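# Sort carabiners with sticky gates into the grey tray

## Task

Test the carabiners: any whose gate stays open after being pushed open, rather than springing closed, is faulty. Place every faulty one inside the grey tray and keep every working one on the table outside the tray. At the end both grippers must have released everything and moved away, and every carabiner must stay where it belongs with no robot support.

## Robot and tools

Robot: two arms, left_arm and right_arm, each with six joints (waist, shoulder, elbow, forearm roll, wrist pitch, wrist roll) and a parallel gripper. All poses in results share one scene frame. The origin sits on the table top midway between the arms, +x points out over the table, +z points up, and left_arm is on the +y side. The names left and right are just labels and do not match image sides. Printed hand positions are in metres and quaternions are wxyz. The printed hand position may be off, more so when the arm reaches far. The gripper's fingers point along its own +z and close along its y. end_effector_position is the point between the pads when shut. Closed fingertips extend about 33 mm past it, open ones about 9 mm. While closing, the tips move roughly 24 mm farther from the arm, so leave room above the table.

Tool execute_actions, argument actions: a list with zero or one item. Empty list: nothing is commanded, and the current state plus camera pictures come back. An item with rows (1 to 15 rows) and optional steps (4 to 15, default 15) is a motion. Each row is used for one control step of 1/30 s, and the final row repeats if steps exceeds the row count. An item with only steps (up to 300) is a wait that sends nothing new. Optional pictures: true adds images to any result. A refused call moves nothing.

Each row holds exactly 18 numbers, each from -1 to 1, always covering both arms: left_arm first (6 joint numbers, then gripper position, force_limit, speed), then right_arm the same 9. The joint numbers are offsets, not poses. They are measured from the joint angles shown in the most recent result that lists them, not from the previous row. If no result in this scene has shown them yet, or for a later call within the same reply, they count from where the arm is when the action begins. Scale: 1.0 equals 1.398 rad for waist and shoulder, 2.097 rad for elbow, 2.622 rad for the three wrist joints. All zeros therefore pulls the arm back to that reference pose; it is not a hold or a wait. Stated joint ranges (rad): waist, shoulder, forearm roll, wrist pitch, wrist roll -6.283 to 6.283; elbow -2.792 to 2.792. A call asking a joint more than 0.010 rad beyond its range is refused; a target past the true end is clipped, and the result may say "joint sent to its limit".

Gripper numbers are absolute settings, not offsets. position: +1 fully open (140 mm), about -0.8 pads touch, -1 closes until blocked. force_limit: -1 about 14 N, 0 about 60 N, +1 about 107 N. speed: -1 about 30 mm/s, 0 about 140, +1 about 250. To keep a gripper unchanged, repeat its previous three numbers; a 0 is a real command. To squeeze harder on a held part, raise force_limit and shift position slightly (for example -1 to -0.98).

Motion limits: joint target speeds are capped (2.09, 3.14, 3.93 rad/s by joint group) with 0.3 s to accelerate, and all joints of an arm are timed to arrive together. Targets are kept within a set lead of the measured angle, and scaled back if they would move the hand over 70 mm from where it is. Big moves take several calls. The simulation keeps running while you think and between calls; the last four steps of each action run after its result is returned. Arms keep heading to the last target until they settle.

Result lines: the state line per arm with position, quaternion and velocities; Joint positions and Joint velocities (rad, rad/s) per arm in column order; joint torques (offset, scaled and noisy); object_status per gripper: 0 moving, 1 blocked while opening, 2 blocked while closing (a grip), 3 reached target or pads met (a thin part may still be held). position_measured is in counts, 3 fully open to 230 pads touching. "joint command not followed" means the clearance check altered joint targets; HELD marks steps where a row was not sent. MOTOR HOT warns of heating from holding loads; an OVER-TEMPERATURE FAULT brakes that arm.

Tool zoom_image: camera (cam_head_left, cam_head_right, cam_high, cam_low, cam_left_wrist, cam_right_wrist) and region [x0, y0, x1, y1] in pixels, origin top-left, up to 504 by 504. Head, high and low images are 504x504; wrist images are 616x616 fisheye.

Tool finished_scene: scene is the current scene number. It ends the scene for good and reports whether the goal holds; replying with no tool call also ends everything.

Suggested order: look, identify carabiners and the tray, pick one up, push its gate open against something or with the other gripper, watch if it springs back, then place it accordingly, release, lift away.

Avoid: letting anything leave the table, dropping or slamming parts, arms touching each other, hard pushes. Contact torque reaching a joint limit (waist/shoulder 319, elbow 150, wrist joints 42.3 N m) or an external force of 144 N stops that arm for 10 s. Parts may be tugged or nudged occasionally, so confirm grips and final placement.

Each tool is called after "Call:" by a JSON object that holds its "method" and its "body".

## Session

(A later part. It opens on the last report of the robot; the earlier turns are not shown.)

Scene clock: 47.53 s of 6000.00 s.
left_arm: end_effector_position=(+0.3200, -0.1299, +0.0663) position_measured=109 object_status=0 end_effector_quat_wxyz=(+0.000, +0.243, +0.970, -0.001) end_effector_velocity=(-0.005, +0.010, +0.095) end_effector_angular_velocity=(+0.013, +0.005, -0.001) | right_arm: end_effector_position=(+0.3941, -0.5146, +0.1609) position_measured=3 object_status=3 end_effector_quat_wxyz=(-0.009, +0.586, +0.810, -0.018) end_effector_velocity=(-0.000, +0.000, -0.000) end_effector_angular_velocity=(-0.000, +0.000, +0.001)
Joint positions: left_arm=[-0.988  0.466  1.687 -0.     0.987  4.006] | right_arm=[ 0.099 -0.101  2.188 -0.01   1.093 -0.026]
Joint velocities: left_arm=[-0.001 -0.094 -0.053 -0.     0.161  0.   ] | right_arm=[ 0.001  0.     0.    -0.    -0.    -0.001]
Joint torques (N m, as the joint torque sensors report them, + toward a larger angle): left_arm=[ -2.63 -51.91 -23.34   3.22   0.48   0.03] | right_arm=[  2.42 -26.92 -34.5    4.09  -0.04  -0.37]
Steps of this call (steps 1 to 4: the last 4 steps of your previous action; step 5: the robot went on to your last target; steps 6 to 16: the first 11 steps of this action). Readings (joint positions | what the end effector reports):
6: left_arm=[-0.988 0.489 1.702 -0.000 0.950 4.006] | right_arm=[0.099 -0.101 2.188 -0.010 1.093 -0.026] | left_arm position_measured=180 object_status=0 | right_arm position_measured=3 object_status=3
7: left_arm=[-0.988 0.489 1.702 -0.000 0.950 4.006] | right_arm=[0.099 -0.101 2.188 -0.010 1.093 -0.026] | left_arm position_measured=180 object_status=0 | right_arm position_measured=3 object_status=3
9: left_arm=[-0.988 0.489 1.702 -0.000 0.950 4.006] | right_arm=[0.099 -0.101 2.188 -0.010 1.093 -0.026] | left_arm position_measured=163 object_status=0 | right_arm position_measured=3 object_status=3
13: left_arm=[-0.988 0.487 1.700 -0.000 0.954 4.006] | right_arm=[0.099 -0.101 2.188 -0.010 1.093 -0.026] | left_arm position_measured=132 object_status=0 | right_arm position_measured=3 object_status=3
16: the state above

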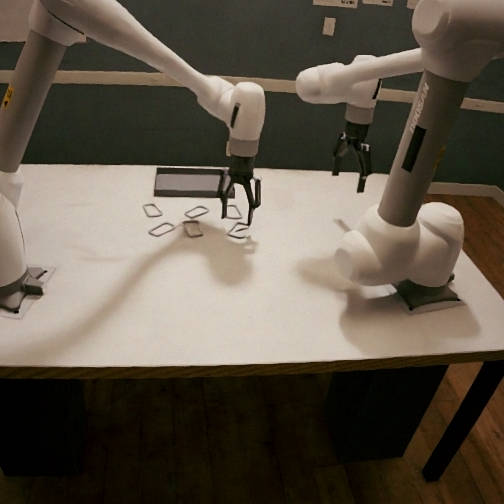

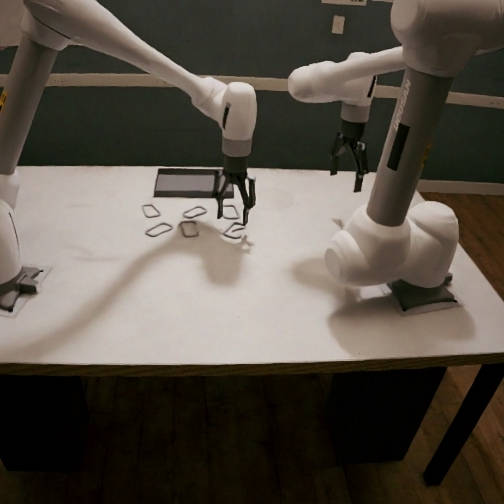

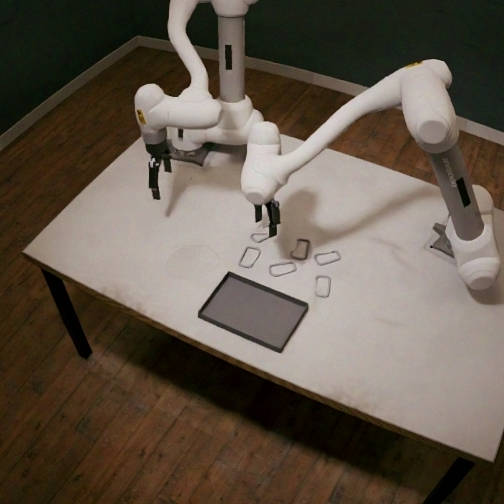

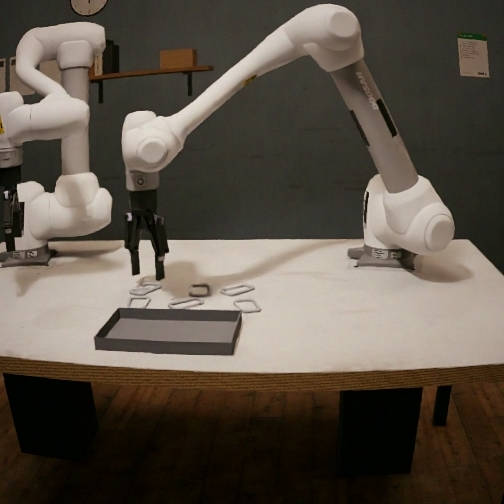

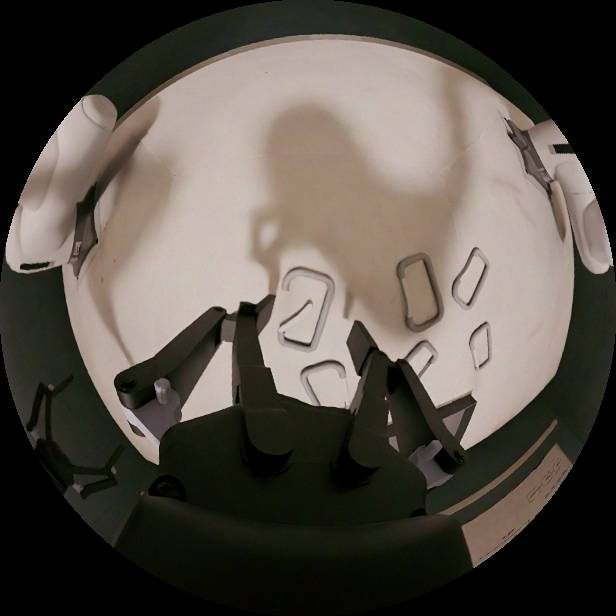

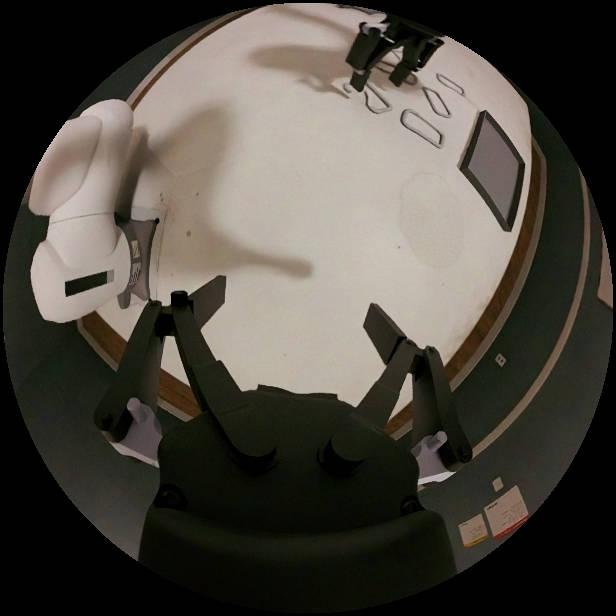

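Call:
{"method": "execute_actions", "body": {"actions": [{"rows":[[0.0189,0.036,-0.039,0,0.012,0.01,0.15,-0.3,0,0,0,0,0,0,0,1,0,0],[0.0189,0.036,-0.039,0,0.012,0.01,0.15,-0.3,0,0,0,0,0,0,0,1,0,0],[0.0189,0.036,-0.039,0,0.012,0.01,0.15,-0.3,0,0,0,0,0,0,0,1,0,0],[0.0189,0.036,-0.039,0,0.012,0.01,0.15,-0.3,0,0,0,0,0,0,0,1,0,0],[0.0189,0.036,-0.039,0,0.012,0.01,0.15,-0.3,0,0,0,0,0,0,0,1,0,0],[0.0189,0.036,-0.039,0,0.012,0.01,0.15,-0.3,0,0,0,0,0,0,0,1,0,0],[0.0189,0.036,-0.039,0,0.012,0.01,0.15,-0.3,0,0,0,0,0,0,0,1,0,0],[0.0189,0.0544,-0.0309,0,-0.0037,0.01,0.15,-0.3,0,0,0,0,0,0,0,1,0,0]],"steps":15}]}}

Call:
{"method": "execute_actions", "body": {"actions": [{"steps":6}], "pictures": true}}

Call:
{"method": "zoom_image", "body": {"camera": "cam_left_wrist", "region": [220, 220, 420, 420]}}

Scene clock: 48.60 s of 6000.00 s.
left_arm: end_effector_position=(+0.3518, -0.1552, +0.0475) position_measured=110 object_status=0 end_effector_quat_wxyz=(-0.000, +0.243, +0.970, +0.000) end_effector_velocity=(+0.003, -0.003, -0.181) end_effector_angular_velocity=(+0.022, +0.009, -0.004) | right_arm: end_effector_position=(+0.3941, -0.5146, +0.1609) position_measured=3 object_status=3 end_effector_quat_wxyz=(-0.009, +0.586, +0.810, -0.018) end_effector_velocity=(+0.000, +0.000, +0.001) end_effector_angular_velocity=(+0.001, -0.001, -0.001)
Joint positions: left_arm=[-0.962  0.533  1.617 -0.     0.992  4.032] | right_arm=[ 0.099 -0.101  2.188 -0.01   1.093 -0.026]
Joint velocities: left_arm=[ 0.002  0.176  0.093  0.    -0.245  0.006] | right_arm=[ 0.    -0.001 -0.001  0.001  0.     0.001]
Joint torques (N m, as the joint torque sensors report them, + toward a larger angle): left_arm=[   2.44 -123.53  -47.23    5.81    0.39    0.09] | right_arm=[  2.29 -25.4  -34.43   3.88  -0.02  -0.08]
Steps of this call (steps 1 to 4: the last 4 steps of your previous action; steps 5 to 15: the robot went on to your last target; steps 16 to 21: nothing new was sent; steps 22 to 32: the first 11 steps of this action). Readings (joint positions | what the end effector reports):
22: left_arm=[-0.988 0.462 1.683 -0.000 0.996 4.006] | right_arm=[0.099 -0.101 2.188 -0.010 1.093 -0.026] | left_arm position_measured=84 object_status=0 | right_arm position_measured=3 object_status=3
23: left_arm=[-0.986 0.465 1.678 -0.000 0.998 4.008] | right_arm=[0.099 -0.101 2.188 -0.010 1.093 -0.026] | left_arm position_measured=87 object_status=0 | right_arm position_measured=3 object_status=3
25: left_arm=[-0.974 0.490 1.643 -0.000 1.007 4.020] | right_arm=[0.099 -0.101 2.188 -0.010 1.093 -0.026] | left_arm position_measured=102 object_status=0 | right_arm position_measured=3 object_status=3
29: left_arm=[-0.962 0.515 1.608 -0.000 1.017 4.031] | right_arm=[0.099 -0.101 2.188 -0.010 1.093 -0.026] | left_arm position_measured=110 object_status=0 | right_arm position_measured=3 object_status=3
32: the state above

Scene clock: 48.80 s of 6000.00 s.
left_arm: end_effector_position=(+0.3524, -0.1559, +0.0387) position_measured=110 object_status=3 end_effector_quat_wxyz=(-0.000, +0.243, +0.970, -0.000) end_effector_velocity=(-0.001, -0.001, -0.007) end_effector_angular_velocity=(+0.000, -0.000, -0.002) | right_arm: end_effector_position=(+0.3941, -0.5146, +0.1609) position_measured=3 object_status=3 end_effector_quat_wxyz=(-0.009, +0.586, +0.810, -0.018) end_effector_velocity=(-0.001, -0.000, -0.000) end_effector_angular_velocity=(+0.000, +0.001, -0.001)
Joint positions: left_arm=[-0.961  0.542  1.622 -0.     0.978  4.033] | right_arm=[ 0.099 -0.101  2.188 -0.01   1.093 -0.026]
Joint velocities: left_arm=[-0.001  0.007  0.004  0.001 -0.01   0.   ] | right_arm=[-0.    -0.     0.001  0.    -0.     0.001]
Joint torques (N m, as the joint torque sensors report them, + toward a larger angle): left_arm=[ -0.54 -89.45 -33.6    4.48  -0.05   0.06] | right_arm=[  4.93 -25.85 -34.87   3.94   0.13  -0.41]
Kept back: nothing.
Steps of this call (steps 1 to 4: the last 4 steps of your previous action; steps 5 to 6: the robot went on to your last target). Readings (joint positions | what the end effector reports):
1: left_arm=[-0.962 0.538 1.619 -0.000 0.985 4.032] | right_arm=[0.099 -0.101 2.188 -0.010 1.093 -0.026] | left_arm position_measured=110 object_status=0 | right_arm position_measured=3 object_status=3
2: left_arm=[-0.962 0.540 1.620 -0.000 0.982 4.032] | right_arm=[0.099 -0.101 2.188 -0.010 1.093 -0.026] | left_arm position_measured=110 object_status=0 | right_arm position_measured=3 object_status=3
4: left_arm=[-0.961 0.541 1.621 -0.000 0.979 4.033] | right_arm=[0.099 -0.101 2.188 -0.010 1.093 -0.026] | left_arm position_measured=110 object_status=3 | right_arm position_measured=3 object_status=3
6: the state above

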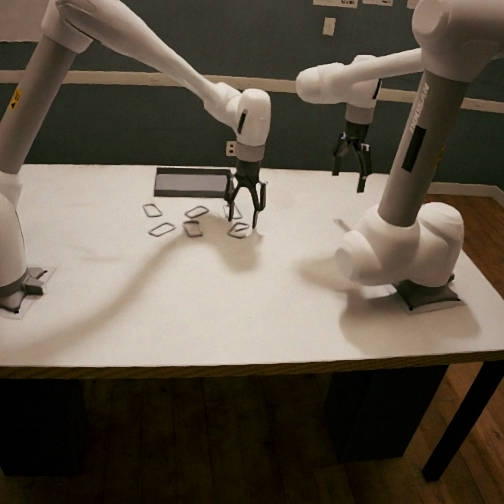

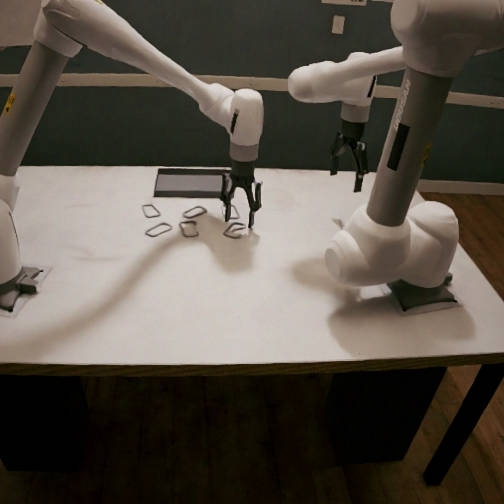

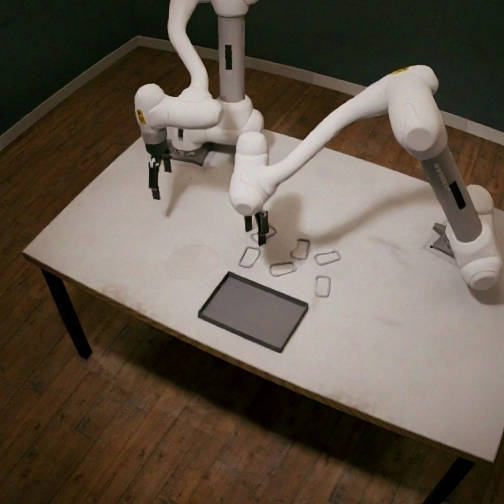

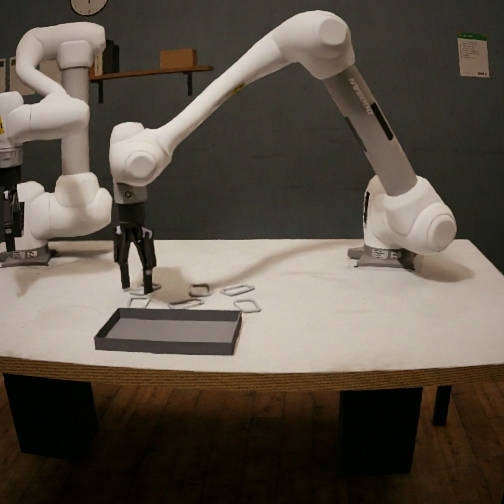

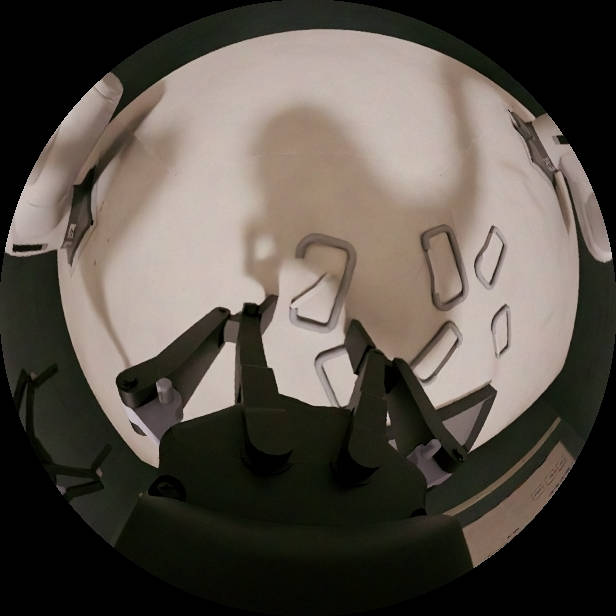

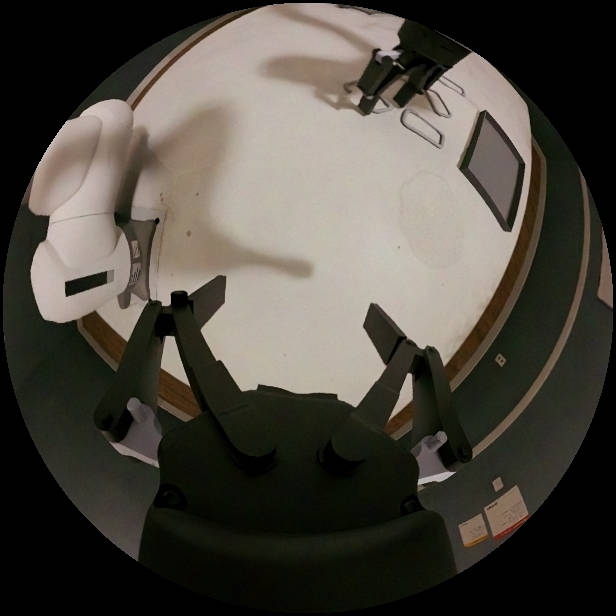

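Region (220, 220, 420, 420) of cam_left_wrist's 616x616 image, scaled by 2.520, with more detail than that image has.

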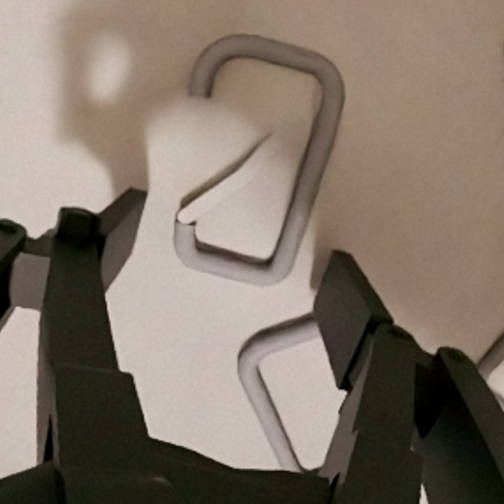

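Call:
{"method": "execute_actions", "body": {"actions": [{"rows":[[-0.0077,-0.0109,0.0123,0,-0.004,-0.004,0.15,-0.3,0,0,0,0,0,0,0,1,0,0],[-0.0077,-0.0109,0.0123,0,-0.004,-0.004,0.15,-0.3,0,0,0,0,0,0,0,1,0,0],[-0.0077,-0.0109,0.0123,0,-0.004,-0.004,0.15,-0.3,0,0,0,0,0,0,0,1,0,0],[-0.0077,-0.0109,0.0123,0,-0.004,-0.004,0.15,-0.3,0,0,0,0,0,0,0,1,0,0],[-0.0077,-0.0109,0.0123,0,-0.004,-0.004,0.15,-0.3,0,0,0,0,0,0,0,1,0,0],[-0.0077,-0.0109,0.0123,0,-0.004,-0.004,0.15,-0.3,0,0,0,0,0,0,0,1,0,0],[-0.0077,-0.0109,0.0123,0,-0.004,-0.004,0.15,-0.3,0,0,0,0,0,0,0,1,0,0],[-0.0077,-0.0109,0.0123,0,-0.004,-0.004,-0.2,-0.3,0,0,0,0,0,0,0,1,0,0]],"steps":15}]}}

Call:
{"method": "execute_actions", "body": {"actions": [{"rows":[[0,-0.002,-0.001,0,0.0017,0,-0.2,-0.3,0,0,0,0,0,0,0,1,0,0],[0,-0.002,-0.001,0,0.0017,0,-0.2,-0.3,0,0,0,0,0,0,0,1,0,0],[0,-0.002,-0.001,0,0.0017,0,-0.2,-0.3,0,0,0,0,0,0,0,1,0,0],[0,-0.002,-0.001,0,0.0017,0,-0.2,-0.3,0,0,0,0,0,0,0,1,0,0],[0,-0.002,-0.001,0,0.0017,0,-1,0,-0.5,0,0,0,0,0,0,1,0,0]],"steps":15}], "pictures": true}}

Call:
{"method": "zoom_image", "body": {"camera": "cam_left_wrist", "region": [220, 220, 420, 420]}}

Scene clock: 49.63 s of 6000.00 s.
left_arm: end_effector_position=(+0.3406, -0.1489, +0.0386) position_measured=128 object_status=0 end_effector_quat_wxyz=(-0.000, +0.243, +0.970, +0.000) end_effector_velocity=(-0.002, +0.001, -0.000) end_effector_angular_velocity=(+0.000, -0.000, -0.000) | right_arm: end_effector_position=(+0.3941, -0.5146, +0.1609) position_measured=3 object_status=3 end_effector_quat_wxyz=(-0.009, +0.586, +0.810, -0.018) end_effector_velocity=(-0.000, -0.000, -0.000) end_effector_angular_velocity=(-0.001, +0.001, +0.000)
Joint positions: left_arm=[-0.972  0.527  1.647 -0.     0.967  4.022] | right_arm=[ 0.099 -0.101  2.188 -0.01   1.093 -0.026]
Joint velocities: left_arm=[-0.003 -0.002  0.004  0.    -0.001 -0.003] | right_arm=[-0.     0.001  0.    -0.001  0.    -0.   ]
Joint torques (N m, as the joint torque sensors report them, + toward a larger angle): left_arm=[ -0.9  -86.49 -32.63   4.37  -0.17   0.16] | right_arm=[  5.   -26.64 -34.56   3.89   0.04  -0.42]
Steps of this call (steps 1 to 14: the robot went on to your last target; steps 15 to 25: the first 11 steps of this action). Readings (joint positions | what the end effector reports):
15: left_arm=[-0.961 0.543 1.622 -0.000 0.977 4.033] | right_arm=[0.099 -0.101 2.188 -0.010 1.093 -0.026] | left_arm position_measured=110 object_status=3 | right_arm position_measured=3 object_status=3
16: left_arm=[-0.963 0.540 1.626 -0.000 0.975 4.032] | right_arm=[0.099 -0.101 2.188 -0.010 1.093 -0.026] | left_arm position_measured=110 object_status=3 | right_arm position_measured=3 object_status=3
18: left_arm=[-0.969 0.532 1.640 -0.000 0.970 4.026] | right_arm=[0.099 -0.101 2.188 -0.010 1.093 -0.026] | left_arm position_measured=110 object_status=3 | right_arm position_measured=3 object_status=3
22: left_arm=[-0.972 0.528 1.646 -0.000 0.968 4.023] | right_arm=[0.099 -0.101 2.188 -0.010 1.093 -0.026] | left_arm position_measured=110 object_status=0 | right_arm position_measured=3 object_status=3
25: the state above

Scene clock: 50.13 s of 6000.00 s.
left_arm: end_effector_position=(+0.3405, -0.1491, +0.0418) position_measured=158 object_status=0 end_effector_quat_wxyz=(+0.000, +0.243, +0.970, -0.000) end_effector_velocity=(-0.001, -0.000, -0.000) end_effector_angular_velocity=(+0.001, +0.002, +0.002) | right_arm: end_effector_position=(+0.3941, -0.5146, +0.1609) position_measured=3 object_status=3 end_effector_quat_wxyz=(-0.009, +0.586, +0.810, -0.018) end_effector_velocity=(+0.000, -0.000, +0.001) end_effector_angular_velocity=(+0.000, -0.002, +0.001)
Joint positions: left_arm=[-0.972  0.524  1.645 -0.     0.972  4.022] | right_arm=[ 0.099 -0.101  2.188 -0.01   1.093 -0.026]
Joint velocities: left_arm=[-0.001  0.001 -0.    -0.002  0.001 -0.002] | right_arm=[-0.    -0.002 -0.    -0.001 -0.    -0.   ]
Joint torques (N m, as the joint torque sensors report them, + toward a larger angle): left_arm=[  0.2  -86.13 -33.03   4.49   0.2    0.07] | right_arm=[  2.29 -25.42 -34.16   3.93  -0.15  -0.33]
Steps of this call (steps 1 to 4: the last 4 steps of your previous action; steps 5 to 15: the first 11 steps of this action, its rows measured from where the robot was after step 4). Readings (joint positions | what the end effector reports):
4: left_arm=[-0.972 0.527 1.647 -0.000 0.967 4.022] | right_arm=[0.099 -0.101 2.188 -0.010 1.093 -0.026] | left_arm position_measured=154 object_status=0 | right_arm position_measured=3 object_status=3
5: left_arm=[-0.972 0.527 1.647 -0.000 0.967 4.022] | right_arm=[0.099 -0.101 2.188 -0.010 1.093 -0.026] | left_arm position_measured=154 object_status=0 | right_arm position_measured=3 object_status=3
6: left_arm=[-0.972 0.526 1.647 -0.000 0.968 4.022] | right_arm=[0.099 -0.101 2.188 -0.010 1.093 -0.026] | left_arm position_measured=154 object_status=0 | right_arm position_measured=3 object_status=3
8: left_arm=[-0.972 0.525 1.646 -0.000 0.970 4.022] | right_arm=[0.099 -0.101 2.188 -0.010 1.093 -0.026] | left_arm position_measured=154 object_status=0 | right_arm position_measured=3 object_status=3
12: left_arm=[-0.972 0.524 1.645 -0.000 0.971 4.022] | right_arm=[0.099 -0.101 2.188 -0.010 1.093 -0.026] | left_arm position_measured=158 object_status=0 | right_arm position_measured=3 object_status=3
15: the state above

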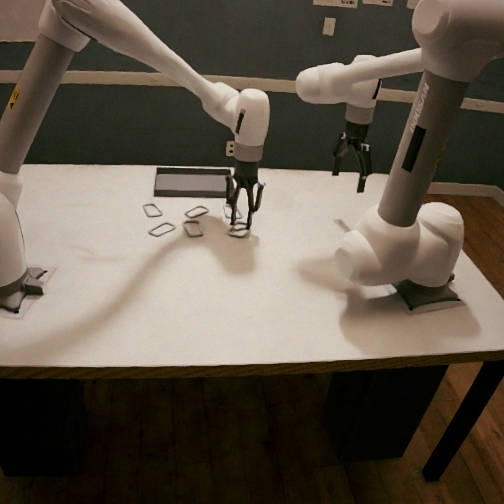

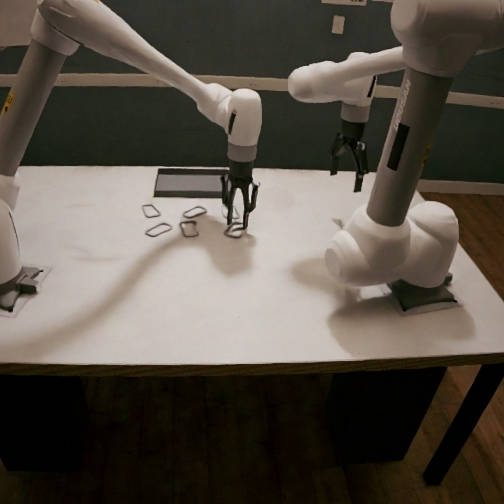

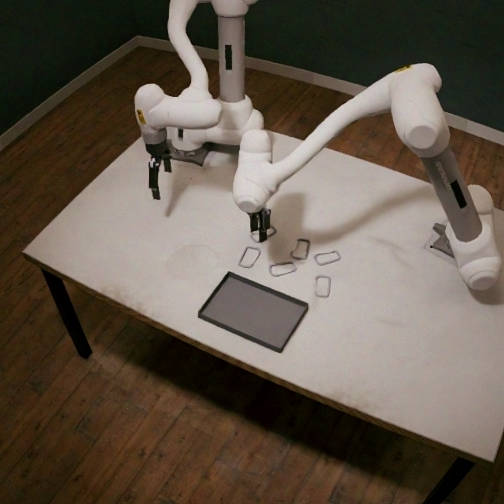

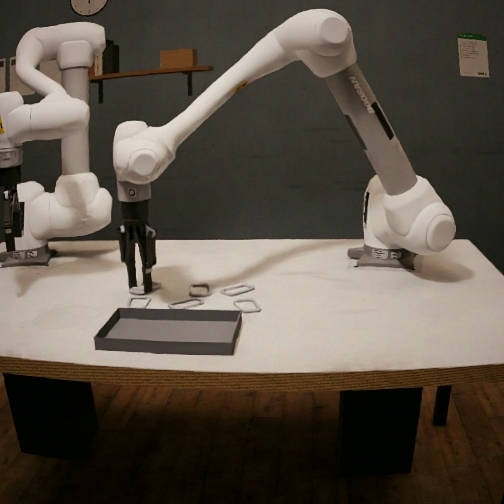

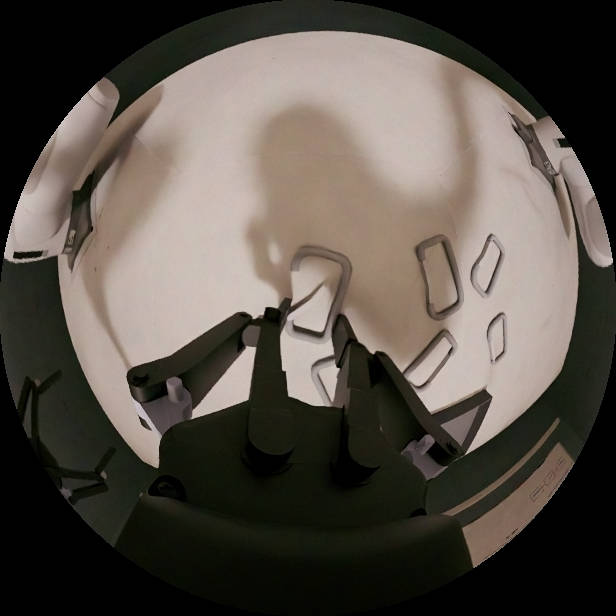

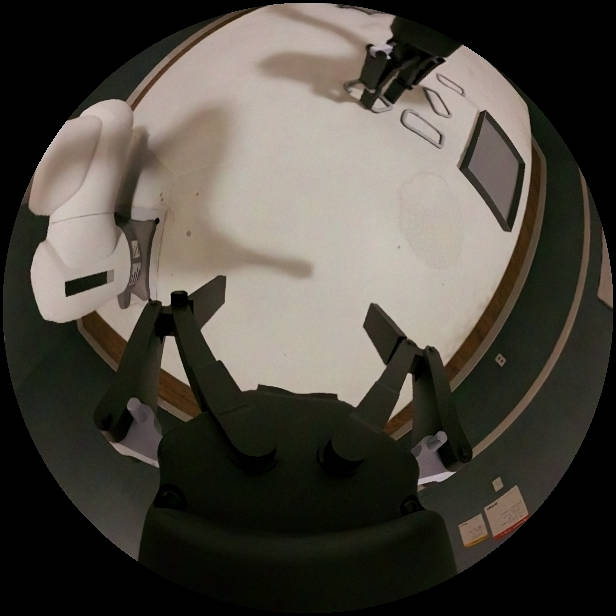

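Region (220, 220, 420, 420) of cam_left_wrist's 616x616 image, scaled by 2.520, with more detail than that image has.

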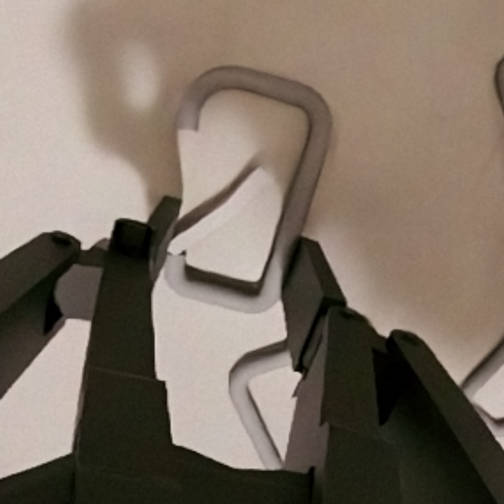

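Call:
{"method": "execute_actions", "body": {"actions": [{"steps":8}], "pictures": true}}

Call:
{"method": "zoom_image", "body": {"camera": "cam_left_wrist", "region": [220, 220, 420, 420]}}

Scene clock: 50.40 s of 6000.00 s.
left_arm: end_effector_position=(+0.3405, -0.1491, +0.0419) position_measured=158 object_status=2 end_effector_quat_wxyz=(+0.000, +0.243, +0.970, -0.000) end_effector_velocity=(-0.001, -0.000, +0.000) end_effector_angular_velocity=(+0.000, +0.001, +0.001) | right_arm: end_effector_position=(+0.3941, -0.5146, +0.1609) position_measured=3 object_status=3 end_effector_quat_wxyz=(-0.009, +0.586, +0.810, -0.018) end_effector_velocity=(+0.001, -0.000, -0.000) end_effector_angular_velocity=(-0.000, -0.000, -0.001)
Joint positions: left_arm=[-0.972  0.524  1.645 -0.     0.972  4.022] | right_arm=[ 0.099 -0.101  2.188 -0.01   1.093 -0.026]
Joint velocities: left_arm=[-0.001 -0.     0.    -0.001  0.    -0.002] | right_arm=[-0.     0.001 -0.001 -0.    -0.     0.   ]
Joint torques (N m, as the joint torque sensors report them, + toward a larger angle): left_arm=[  0.96 -86.45 -33.07   4.39   0.06  -0.05] | right_arm=[  4.42 -25.61 -34.22   3.9   -0.37  -0.09]
Kept back: nothing.
Steps of this call (steps 1 to 4: the last 4 steps of your previous action; steps 5 to 8: the robot went on to your last target). Readings (joint positions | what the end effector reports):
1: left_arm=[-0.972 0.524 1.645 -0.000 0.972 4.022] | right_arm=[0.099 -0.101 2.188 -0.010 1.093 -0.026] | left_arm position_measured=158 object_status=2 | right_arm position_measured=3 object_status=3
2: left_arm=[-0.972 0.524 1.645 -0.000 0.972 4.022] | right_arm=[0.099 -0.101 2.188 -0.010 1.093 -0.026] | left_arm position_measured=158 object_status=2 | right_arm position_measured=3 object_status=3
4: left_arm=[-0.972 0.524 1.645 -0.000 0.972 4.022] | right_arm=[0.099 -0.101 2.188 -0.010 1.093 -0.026] | left_arm position_measured=158 object_status=2 | right_arm position_measured=3 object_status=3
8: the state above

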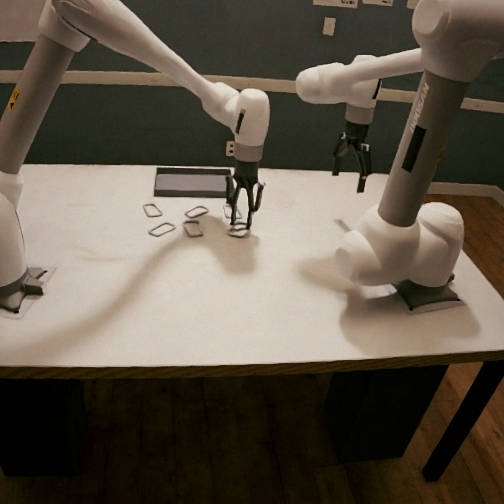

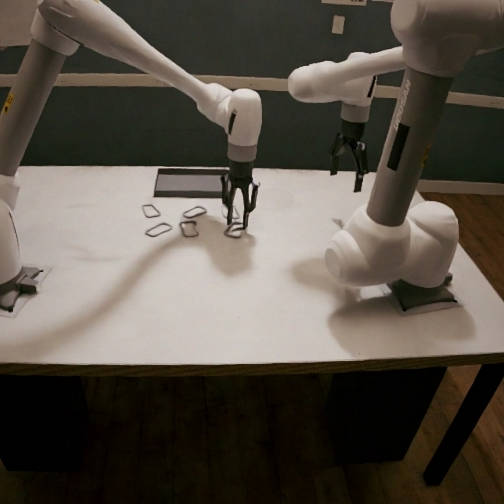

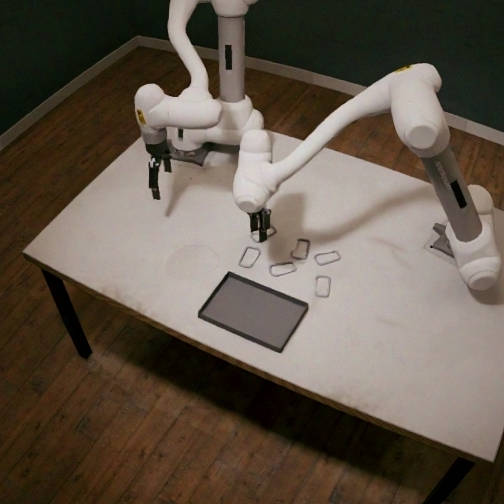

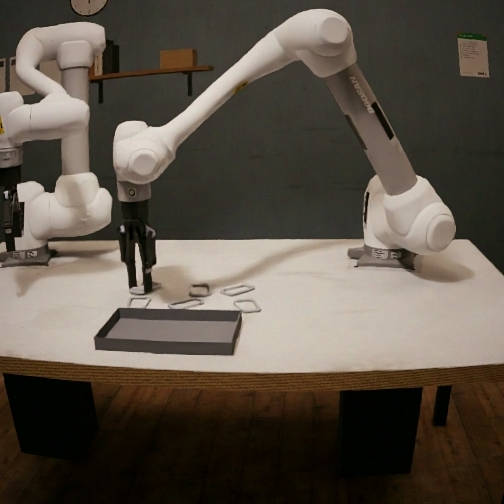

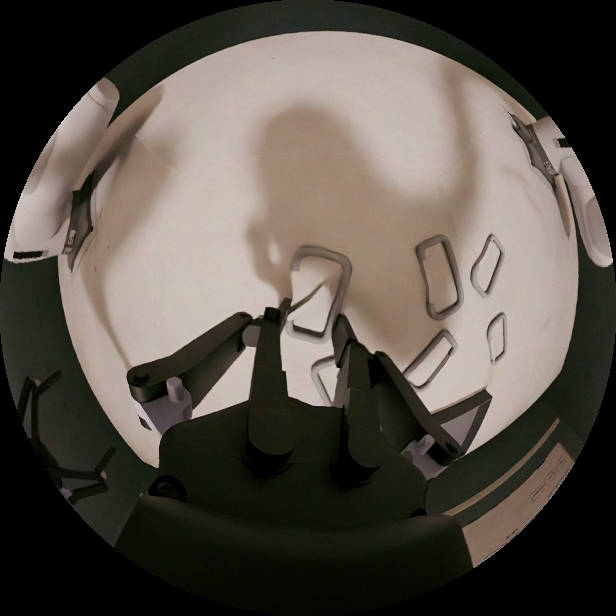

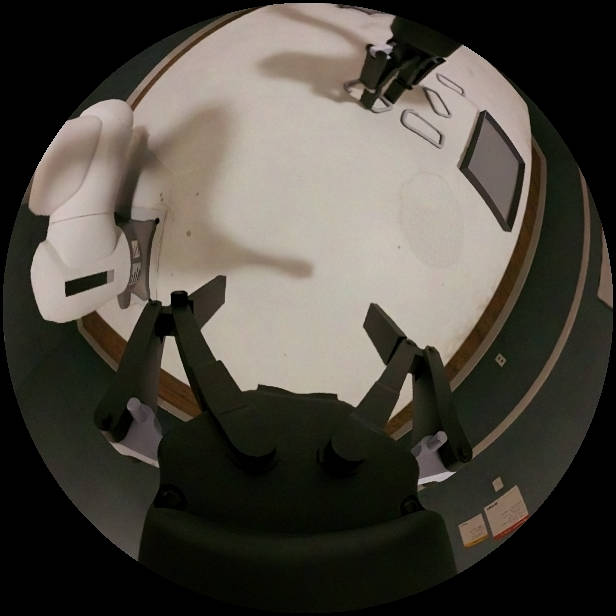

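Region (220, 220, 420, 420) of cam_left_wrist's 616x616 image, scaled by 2.520, with more detail than that image has.

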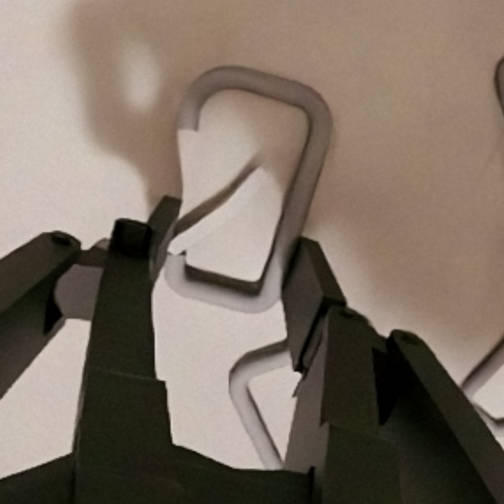

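Call:
{"method": "execute_actions", "body": {"actions": [{"rows":[[0,-0.05,-0.021,0,0.0436,0,-1,0,-0.5,0,0,0,0,0,0,1,0,0]],"steps":12}], "pictures": true}}

Scene clock: 51.07 s of 6000.00 s.
left_arm: end_effector_position=(+0.3386, -0.1444, +0.1134) position_measured=158 object_status=2 end_effector_quat_wxyz=(+0.000, +0.243, +0.970, -0.000) end_effector_velocity=(-0.003, +0.012, +0.056) end_effector_angular_velocity=(+0.015, +0.006, +0.001) | right_arm: end_effector_position=(+0.3941, -0.5146, +0.1609) position_measured=3 object_status=3 end_effector_quat_wxyz=(-0.009, +0.586, +0.810, -0.018) end_effector_velocity=(+0.000, +0.000, +0.000) end_effector_angular_velocity=(+0.000, -0.000, -0.001)
Joint positions: left_arm=[-0.972  0.457  1.603 -0.     1.08   4.022] | right_arm=[ 0.099 -0.101  2.188 -0.01   1.093 -0.026]
Joint velocities: left_arm=[ 0.002 -0.053 -0.031  0.     0.099  0.001] | right_arm=[-0.001  0.    -0.     0.    -0.    -0.   ]
Joint torques (N m, as the joint torque sensors report them, + toward a larger angle): left_arm=[ -3.41 -55.05 -25.26   3.79   0.28   0.02] | right_arm=[  3.7  -26.33 -34.76   3.9   -0.1   -0.27]
Steps of this call (steps 1 to 12: the robot went on to your last target; steps 13 to 20: the first 8 steps of this action). Readings (joint positions | what the end effector reports):
13: left_arm=[-0.972 0.524 1.645 -0.000 0.972 4.022] | right_arm=[0.099 -0.101 2.188 -0.010 1.093 -0.026] | left_arm position_measured=158 object_status=2 | right_arm position_measured=3 object_status=3
14: left_arm=[-0.972 0.521 1.643 -0.000 0.978 4.022] | right_arm=[0.099 -0.101 2.188 -0.010 1.093 -0.026] | left_arm position_measured=158 object_status=2 | right_arm position_measured=3 object_status=3
16: left_arm=[-0.972 0.493 1.626 -0.000 1.023 4.022] | right_arm=[0.099 -0.101 2.188 -0.010 1.093 -0.026] | left_arm position_measured=158 object_status=2 | right_arm position_measured=3 object_status=3
20: the state above

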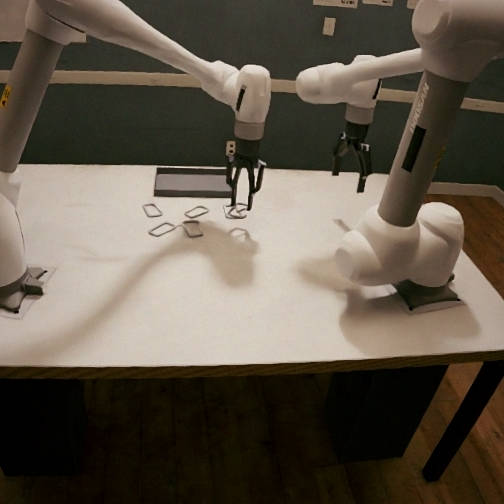

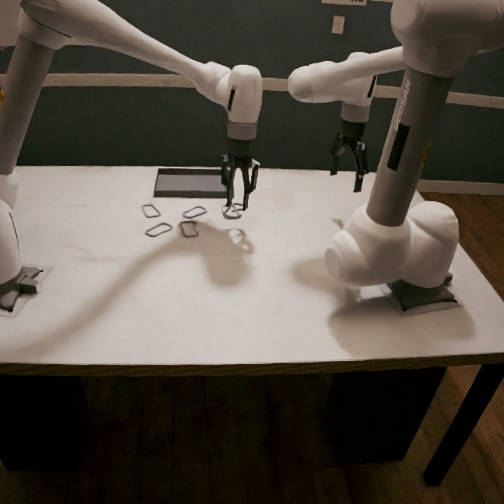

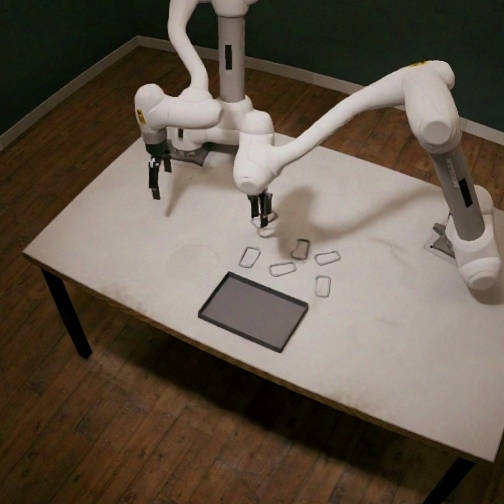

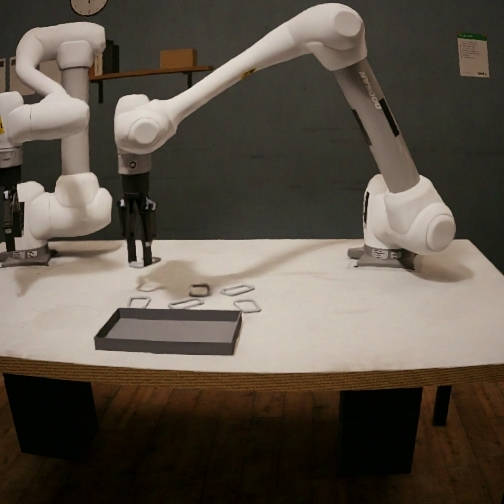

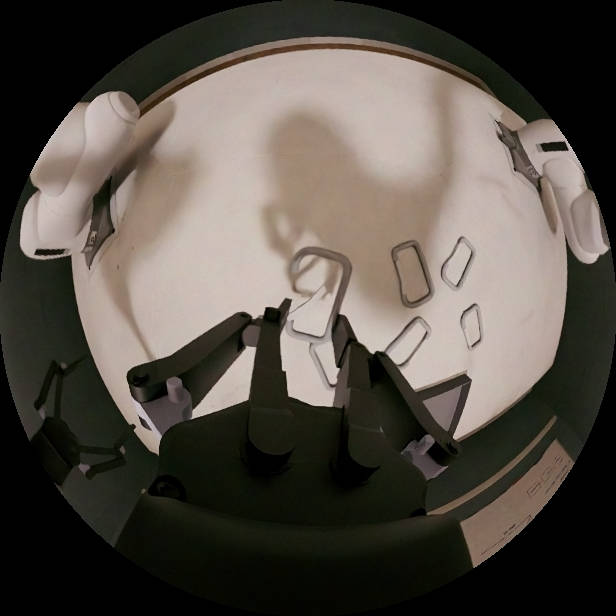

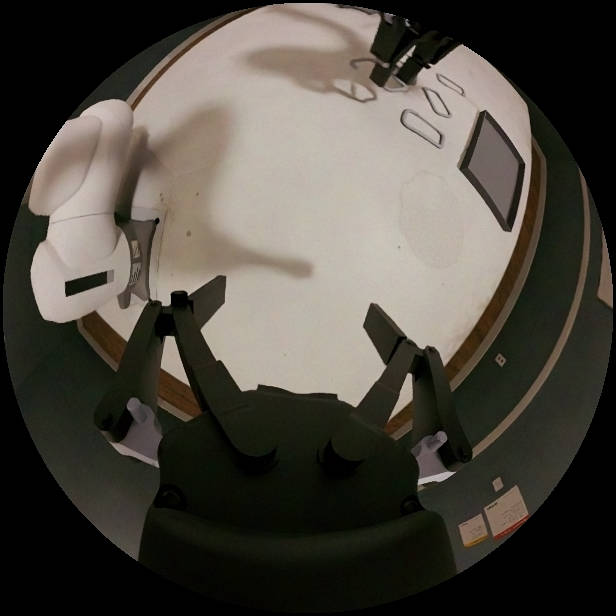

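Call:
{"method": "execute_actions", "body": {"actions": [{"rows":[[0.2742,0.0892,-0.0835,0,0.0198,0.558,-1,0,-0.5,0,0,0,0,0,0,1,0,0]],"steps":15}]}}

Call:
{"method": "execute_actions", "body": {"actions": [{"steps":20}], "pictures": true}}

Scene clock: 51.70 s of 6000.00 s.
left_arm: end_effector_position=(+0.4519, -0.1162, +0.1115) position_measured=158 object_status=2 end_effector_quat_wxyz=(-0.000, +0.350, +0.937, +0.000) end_effector_velocity=(+0.350, +0.116, -0.019) end_effector_angular_velocity=(+0.002, +0.001, -0.970) | right_arm: end_effector_position=(+0.3941, -0.5146, +0.1609) position_measured=3 object_status=3 end_effector_quat_wxyz=(-0.009, +0.586, +0.810, -0.018) end_effector_velocity=(+0.000, +0.000, -0.000) end_effector_angular_velocity=(-0.001, +0.001, +0.001)
Joint positions: left_arm=[-0.826  0.503  1.535 -0.     1.104  4.392] | right_arm=[ 0.099 -0.101  2.188 -0.01   1.093 -0.026]
Joint velocities: left_arm=[ 0.451  0.151 -0.203  0.001  0.054  1.421] | right_arm=[ 0.     0.002 -0.001 -0.     0.    -0.001]
Joint torques (N m, as the joint torque sensors report them, + toward a larger angle): left_arm=[ -1.51 -87.86 -36.01   4.76   0.14  -0.23] | right_arm=[  3.33 -26.38 -34.71   3.7   -0.09  -0.25]
Steps of this call (steps 1 to 4: the last 4 steps of your previous action; steps 5 to 8: the robot went on to your last target; steps 9 to 19: the first 11 steps of this action). Readings (joint positions | what the end effector reports):
9: left_arm=[-0.972 0.454 1.601 -0.000 1.086 4.022] | right_arm=[0.099 -0.101 2.188 -0.010 1.093 -0.026] | left_arm position_measured=158 object_status=2 | right_arm position_measured=3 object_status=3
10: left_arm=[-0.969 0.455 1.600 -0.000 1.087 4.028] | right_arm=[0.099 -0.101 2.188 -0.010 1.093 -0.026] | left_arm position_measured=158 object_status=2 | right_arm position_measured=3 object_status=3
12: left_arm=[-0.944 0.463 1.588 -0.000 1.090 4.085] | right_arm=[0.099 -0.101 2.188 -0.010 1.093 -0.026] | left_arm position_measured=158 object_status=2 | right_arm position_measured=3 object_status=3
16: left_arm=[-0.873 0.487 1.557 -0.000 1.098 4.255] | right_arm=[0.099 -0.101 2.188 -0.010 1.093 -0.026] | left_arm position_measured=158 object_status=2 | right_arm position_measured=3 object_status=3
19: the state above

Scene clock: 52.37 s of 6000.00 s.
left_arm: end_effector_position=(+0.6300, -0.0300, +0.1003) position_measured=158 object_status=2 end_effector_quat_wxyz=(-0.000, +0.705, +0.709, -0.000) end_effector_velocity=(+0.023, +0.015, -0.001) end_effector_angular_velocity=(-0.000, -0.000, -0.132) | right_arm: end_effector_position=(+0.3941, -0.5146, +0.1609) position_measured=3 object_status=3 end_effector_quat_wxyz=(-0.009, +0.586, +0.810, -0.018) end_effector_velocity=(-0.000, +0.000, +0.001) end_effector_angular_velocity=(+0.001, -0.001, -0.002)
Joint positions: left_arm=[-0.59   0.581  1.429 -0.     1.132  5.478] | right_arm=[ 0.099 -0.101  2.188 -0.01   1.093 -0.026]
Joint velocities: left_arm=[ 0.031  0.01  -0.015  0.     0.004  0.164] | right_arm=[ 0.    -0.002  0.     0.001 -0.     0.001]
Joint torques (N m, as the joint torque sensors report them, + toward a larger angle): left_arm=[-13.25 -96.78 -36.6    4.39   0.41   0.7 ] | right_arm=[  2.78 -24.53 -35.1    3.6    0.15  -0.41]
Kept back: nothing.
Steps of this call (steps 1 to 4: the last 4 steps of your previous action; steps 5 to 20: the robot went on to your last target). Readings (joint positions | what the end effector reports):
1: left_arm=[-0.811 0.508 1.529 -0.000 1.106 4.441] | right_arm=[0.099 -0.101 2.188 -0.010 1.093 -0.026] | left_arm position_measured=158 object_status=2 | right_arm position_measured=3 object_status=3
2: left_arm=[-0.796 0.513 1.522 -0.000 1.107 4.492] | right_arm=[0.099 -0.101 2.188 -0.010 1.093 -0.026] | left_arm position_measured=158 object_status=2 | right_arm position_measured=3 object_status=3
4: left_arm=[-0.768 0.522 1.509 -0.000 1.111 4.602] | right_arm=[0.099 -0.101 2.188 -0.010 1.093 -0.026] | left_arm position_measured=158 object_status=2 | right_arm position_measured=3 object_status=3
8: left_arm=[-0.713 0.540 1.484 -0.000 1.117 4.855] | right_arm=[0.099 -0.101 2.188 -0.010 1.093 -0.026] | left_arm position_measured=158 object_status=2 | right_arm position_measured=3 object_status=3
20: the state above

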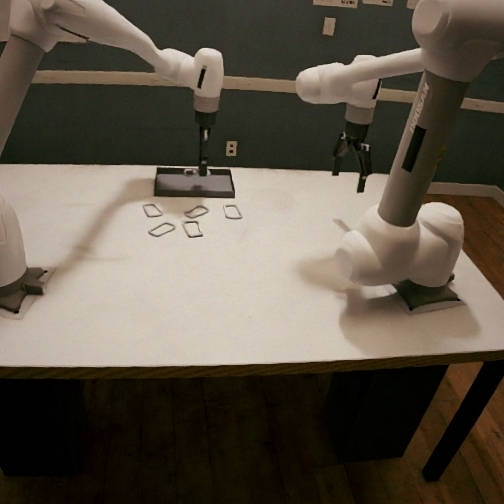

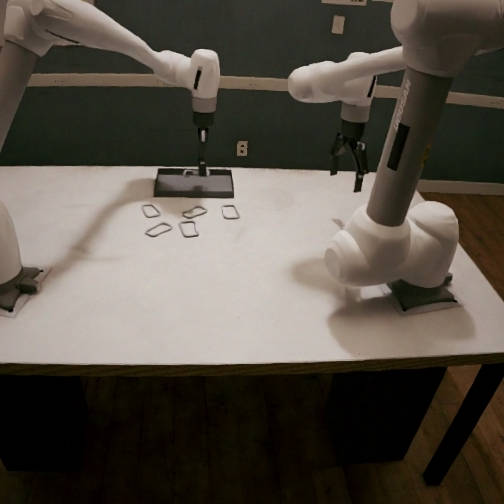

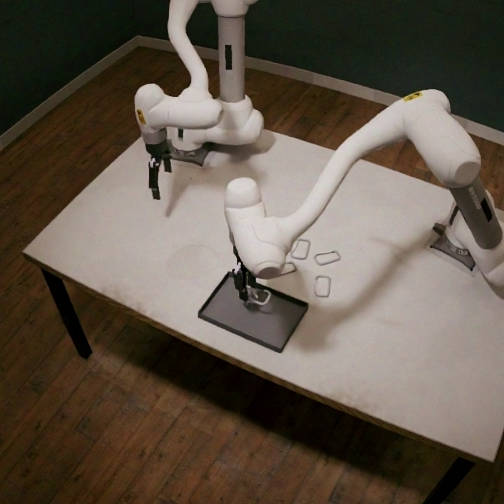

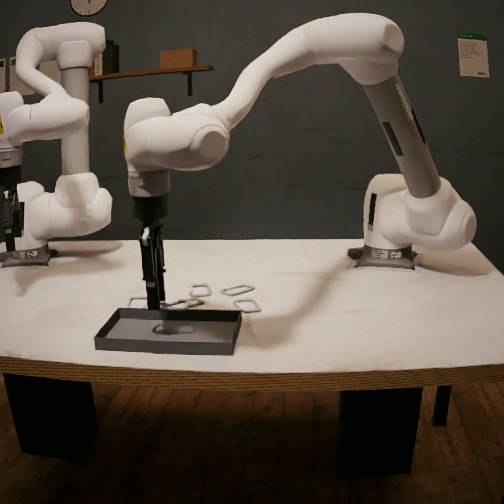

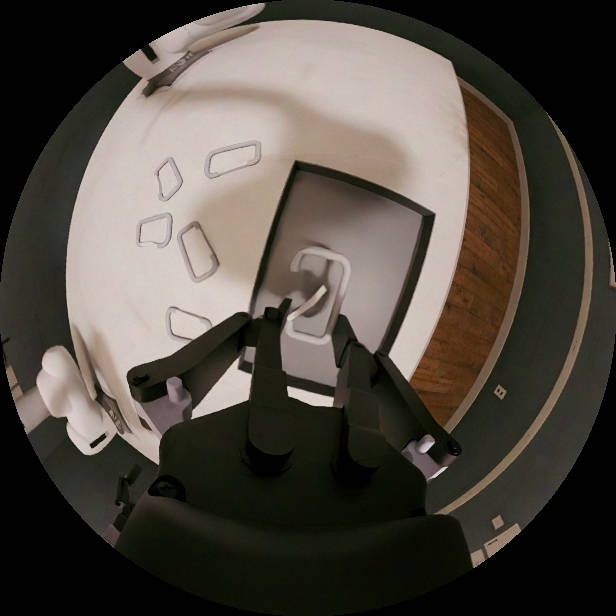

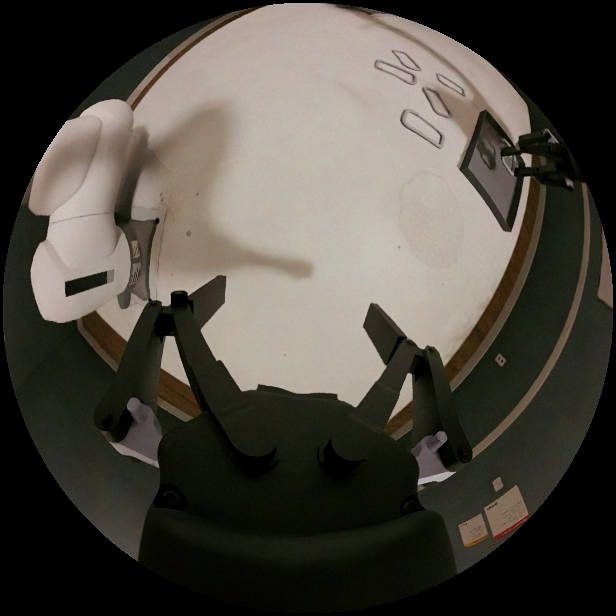

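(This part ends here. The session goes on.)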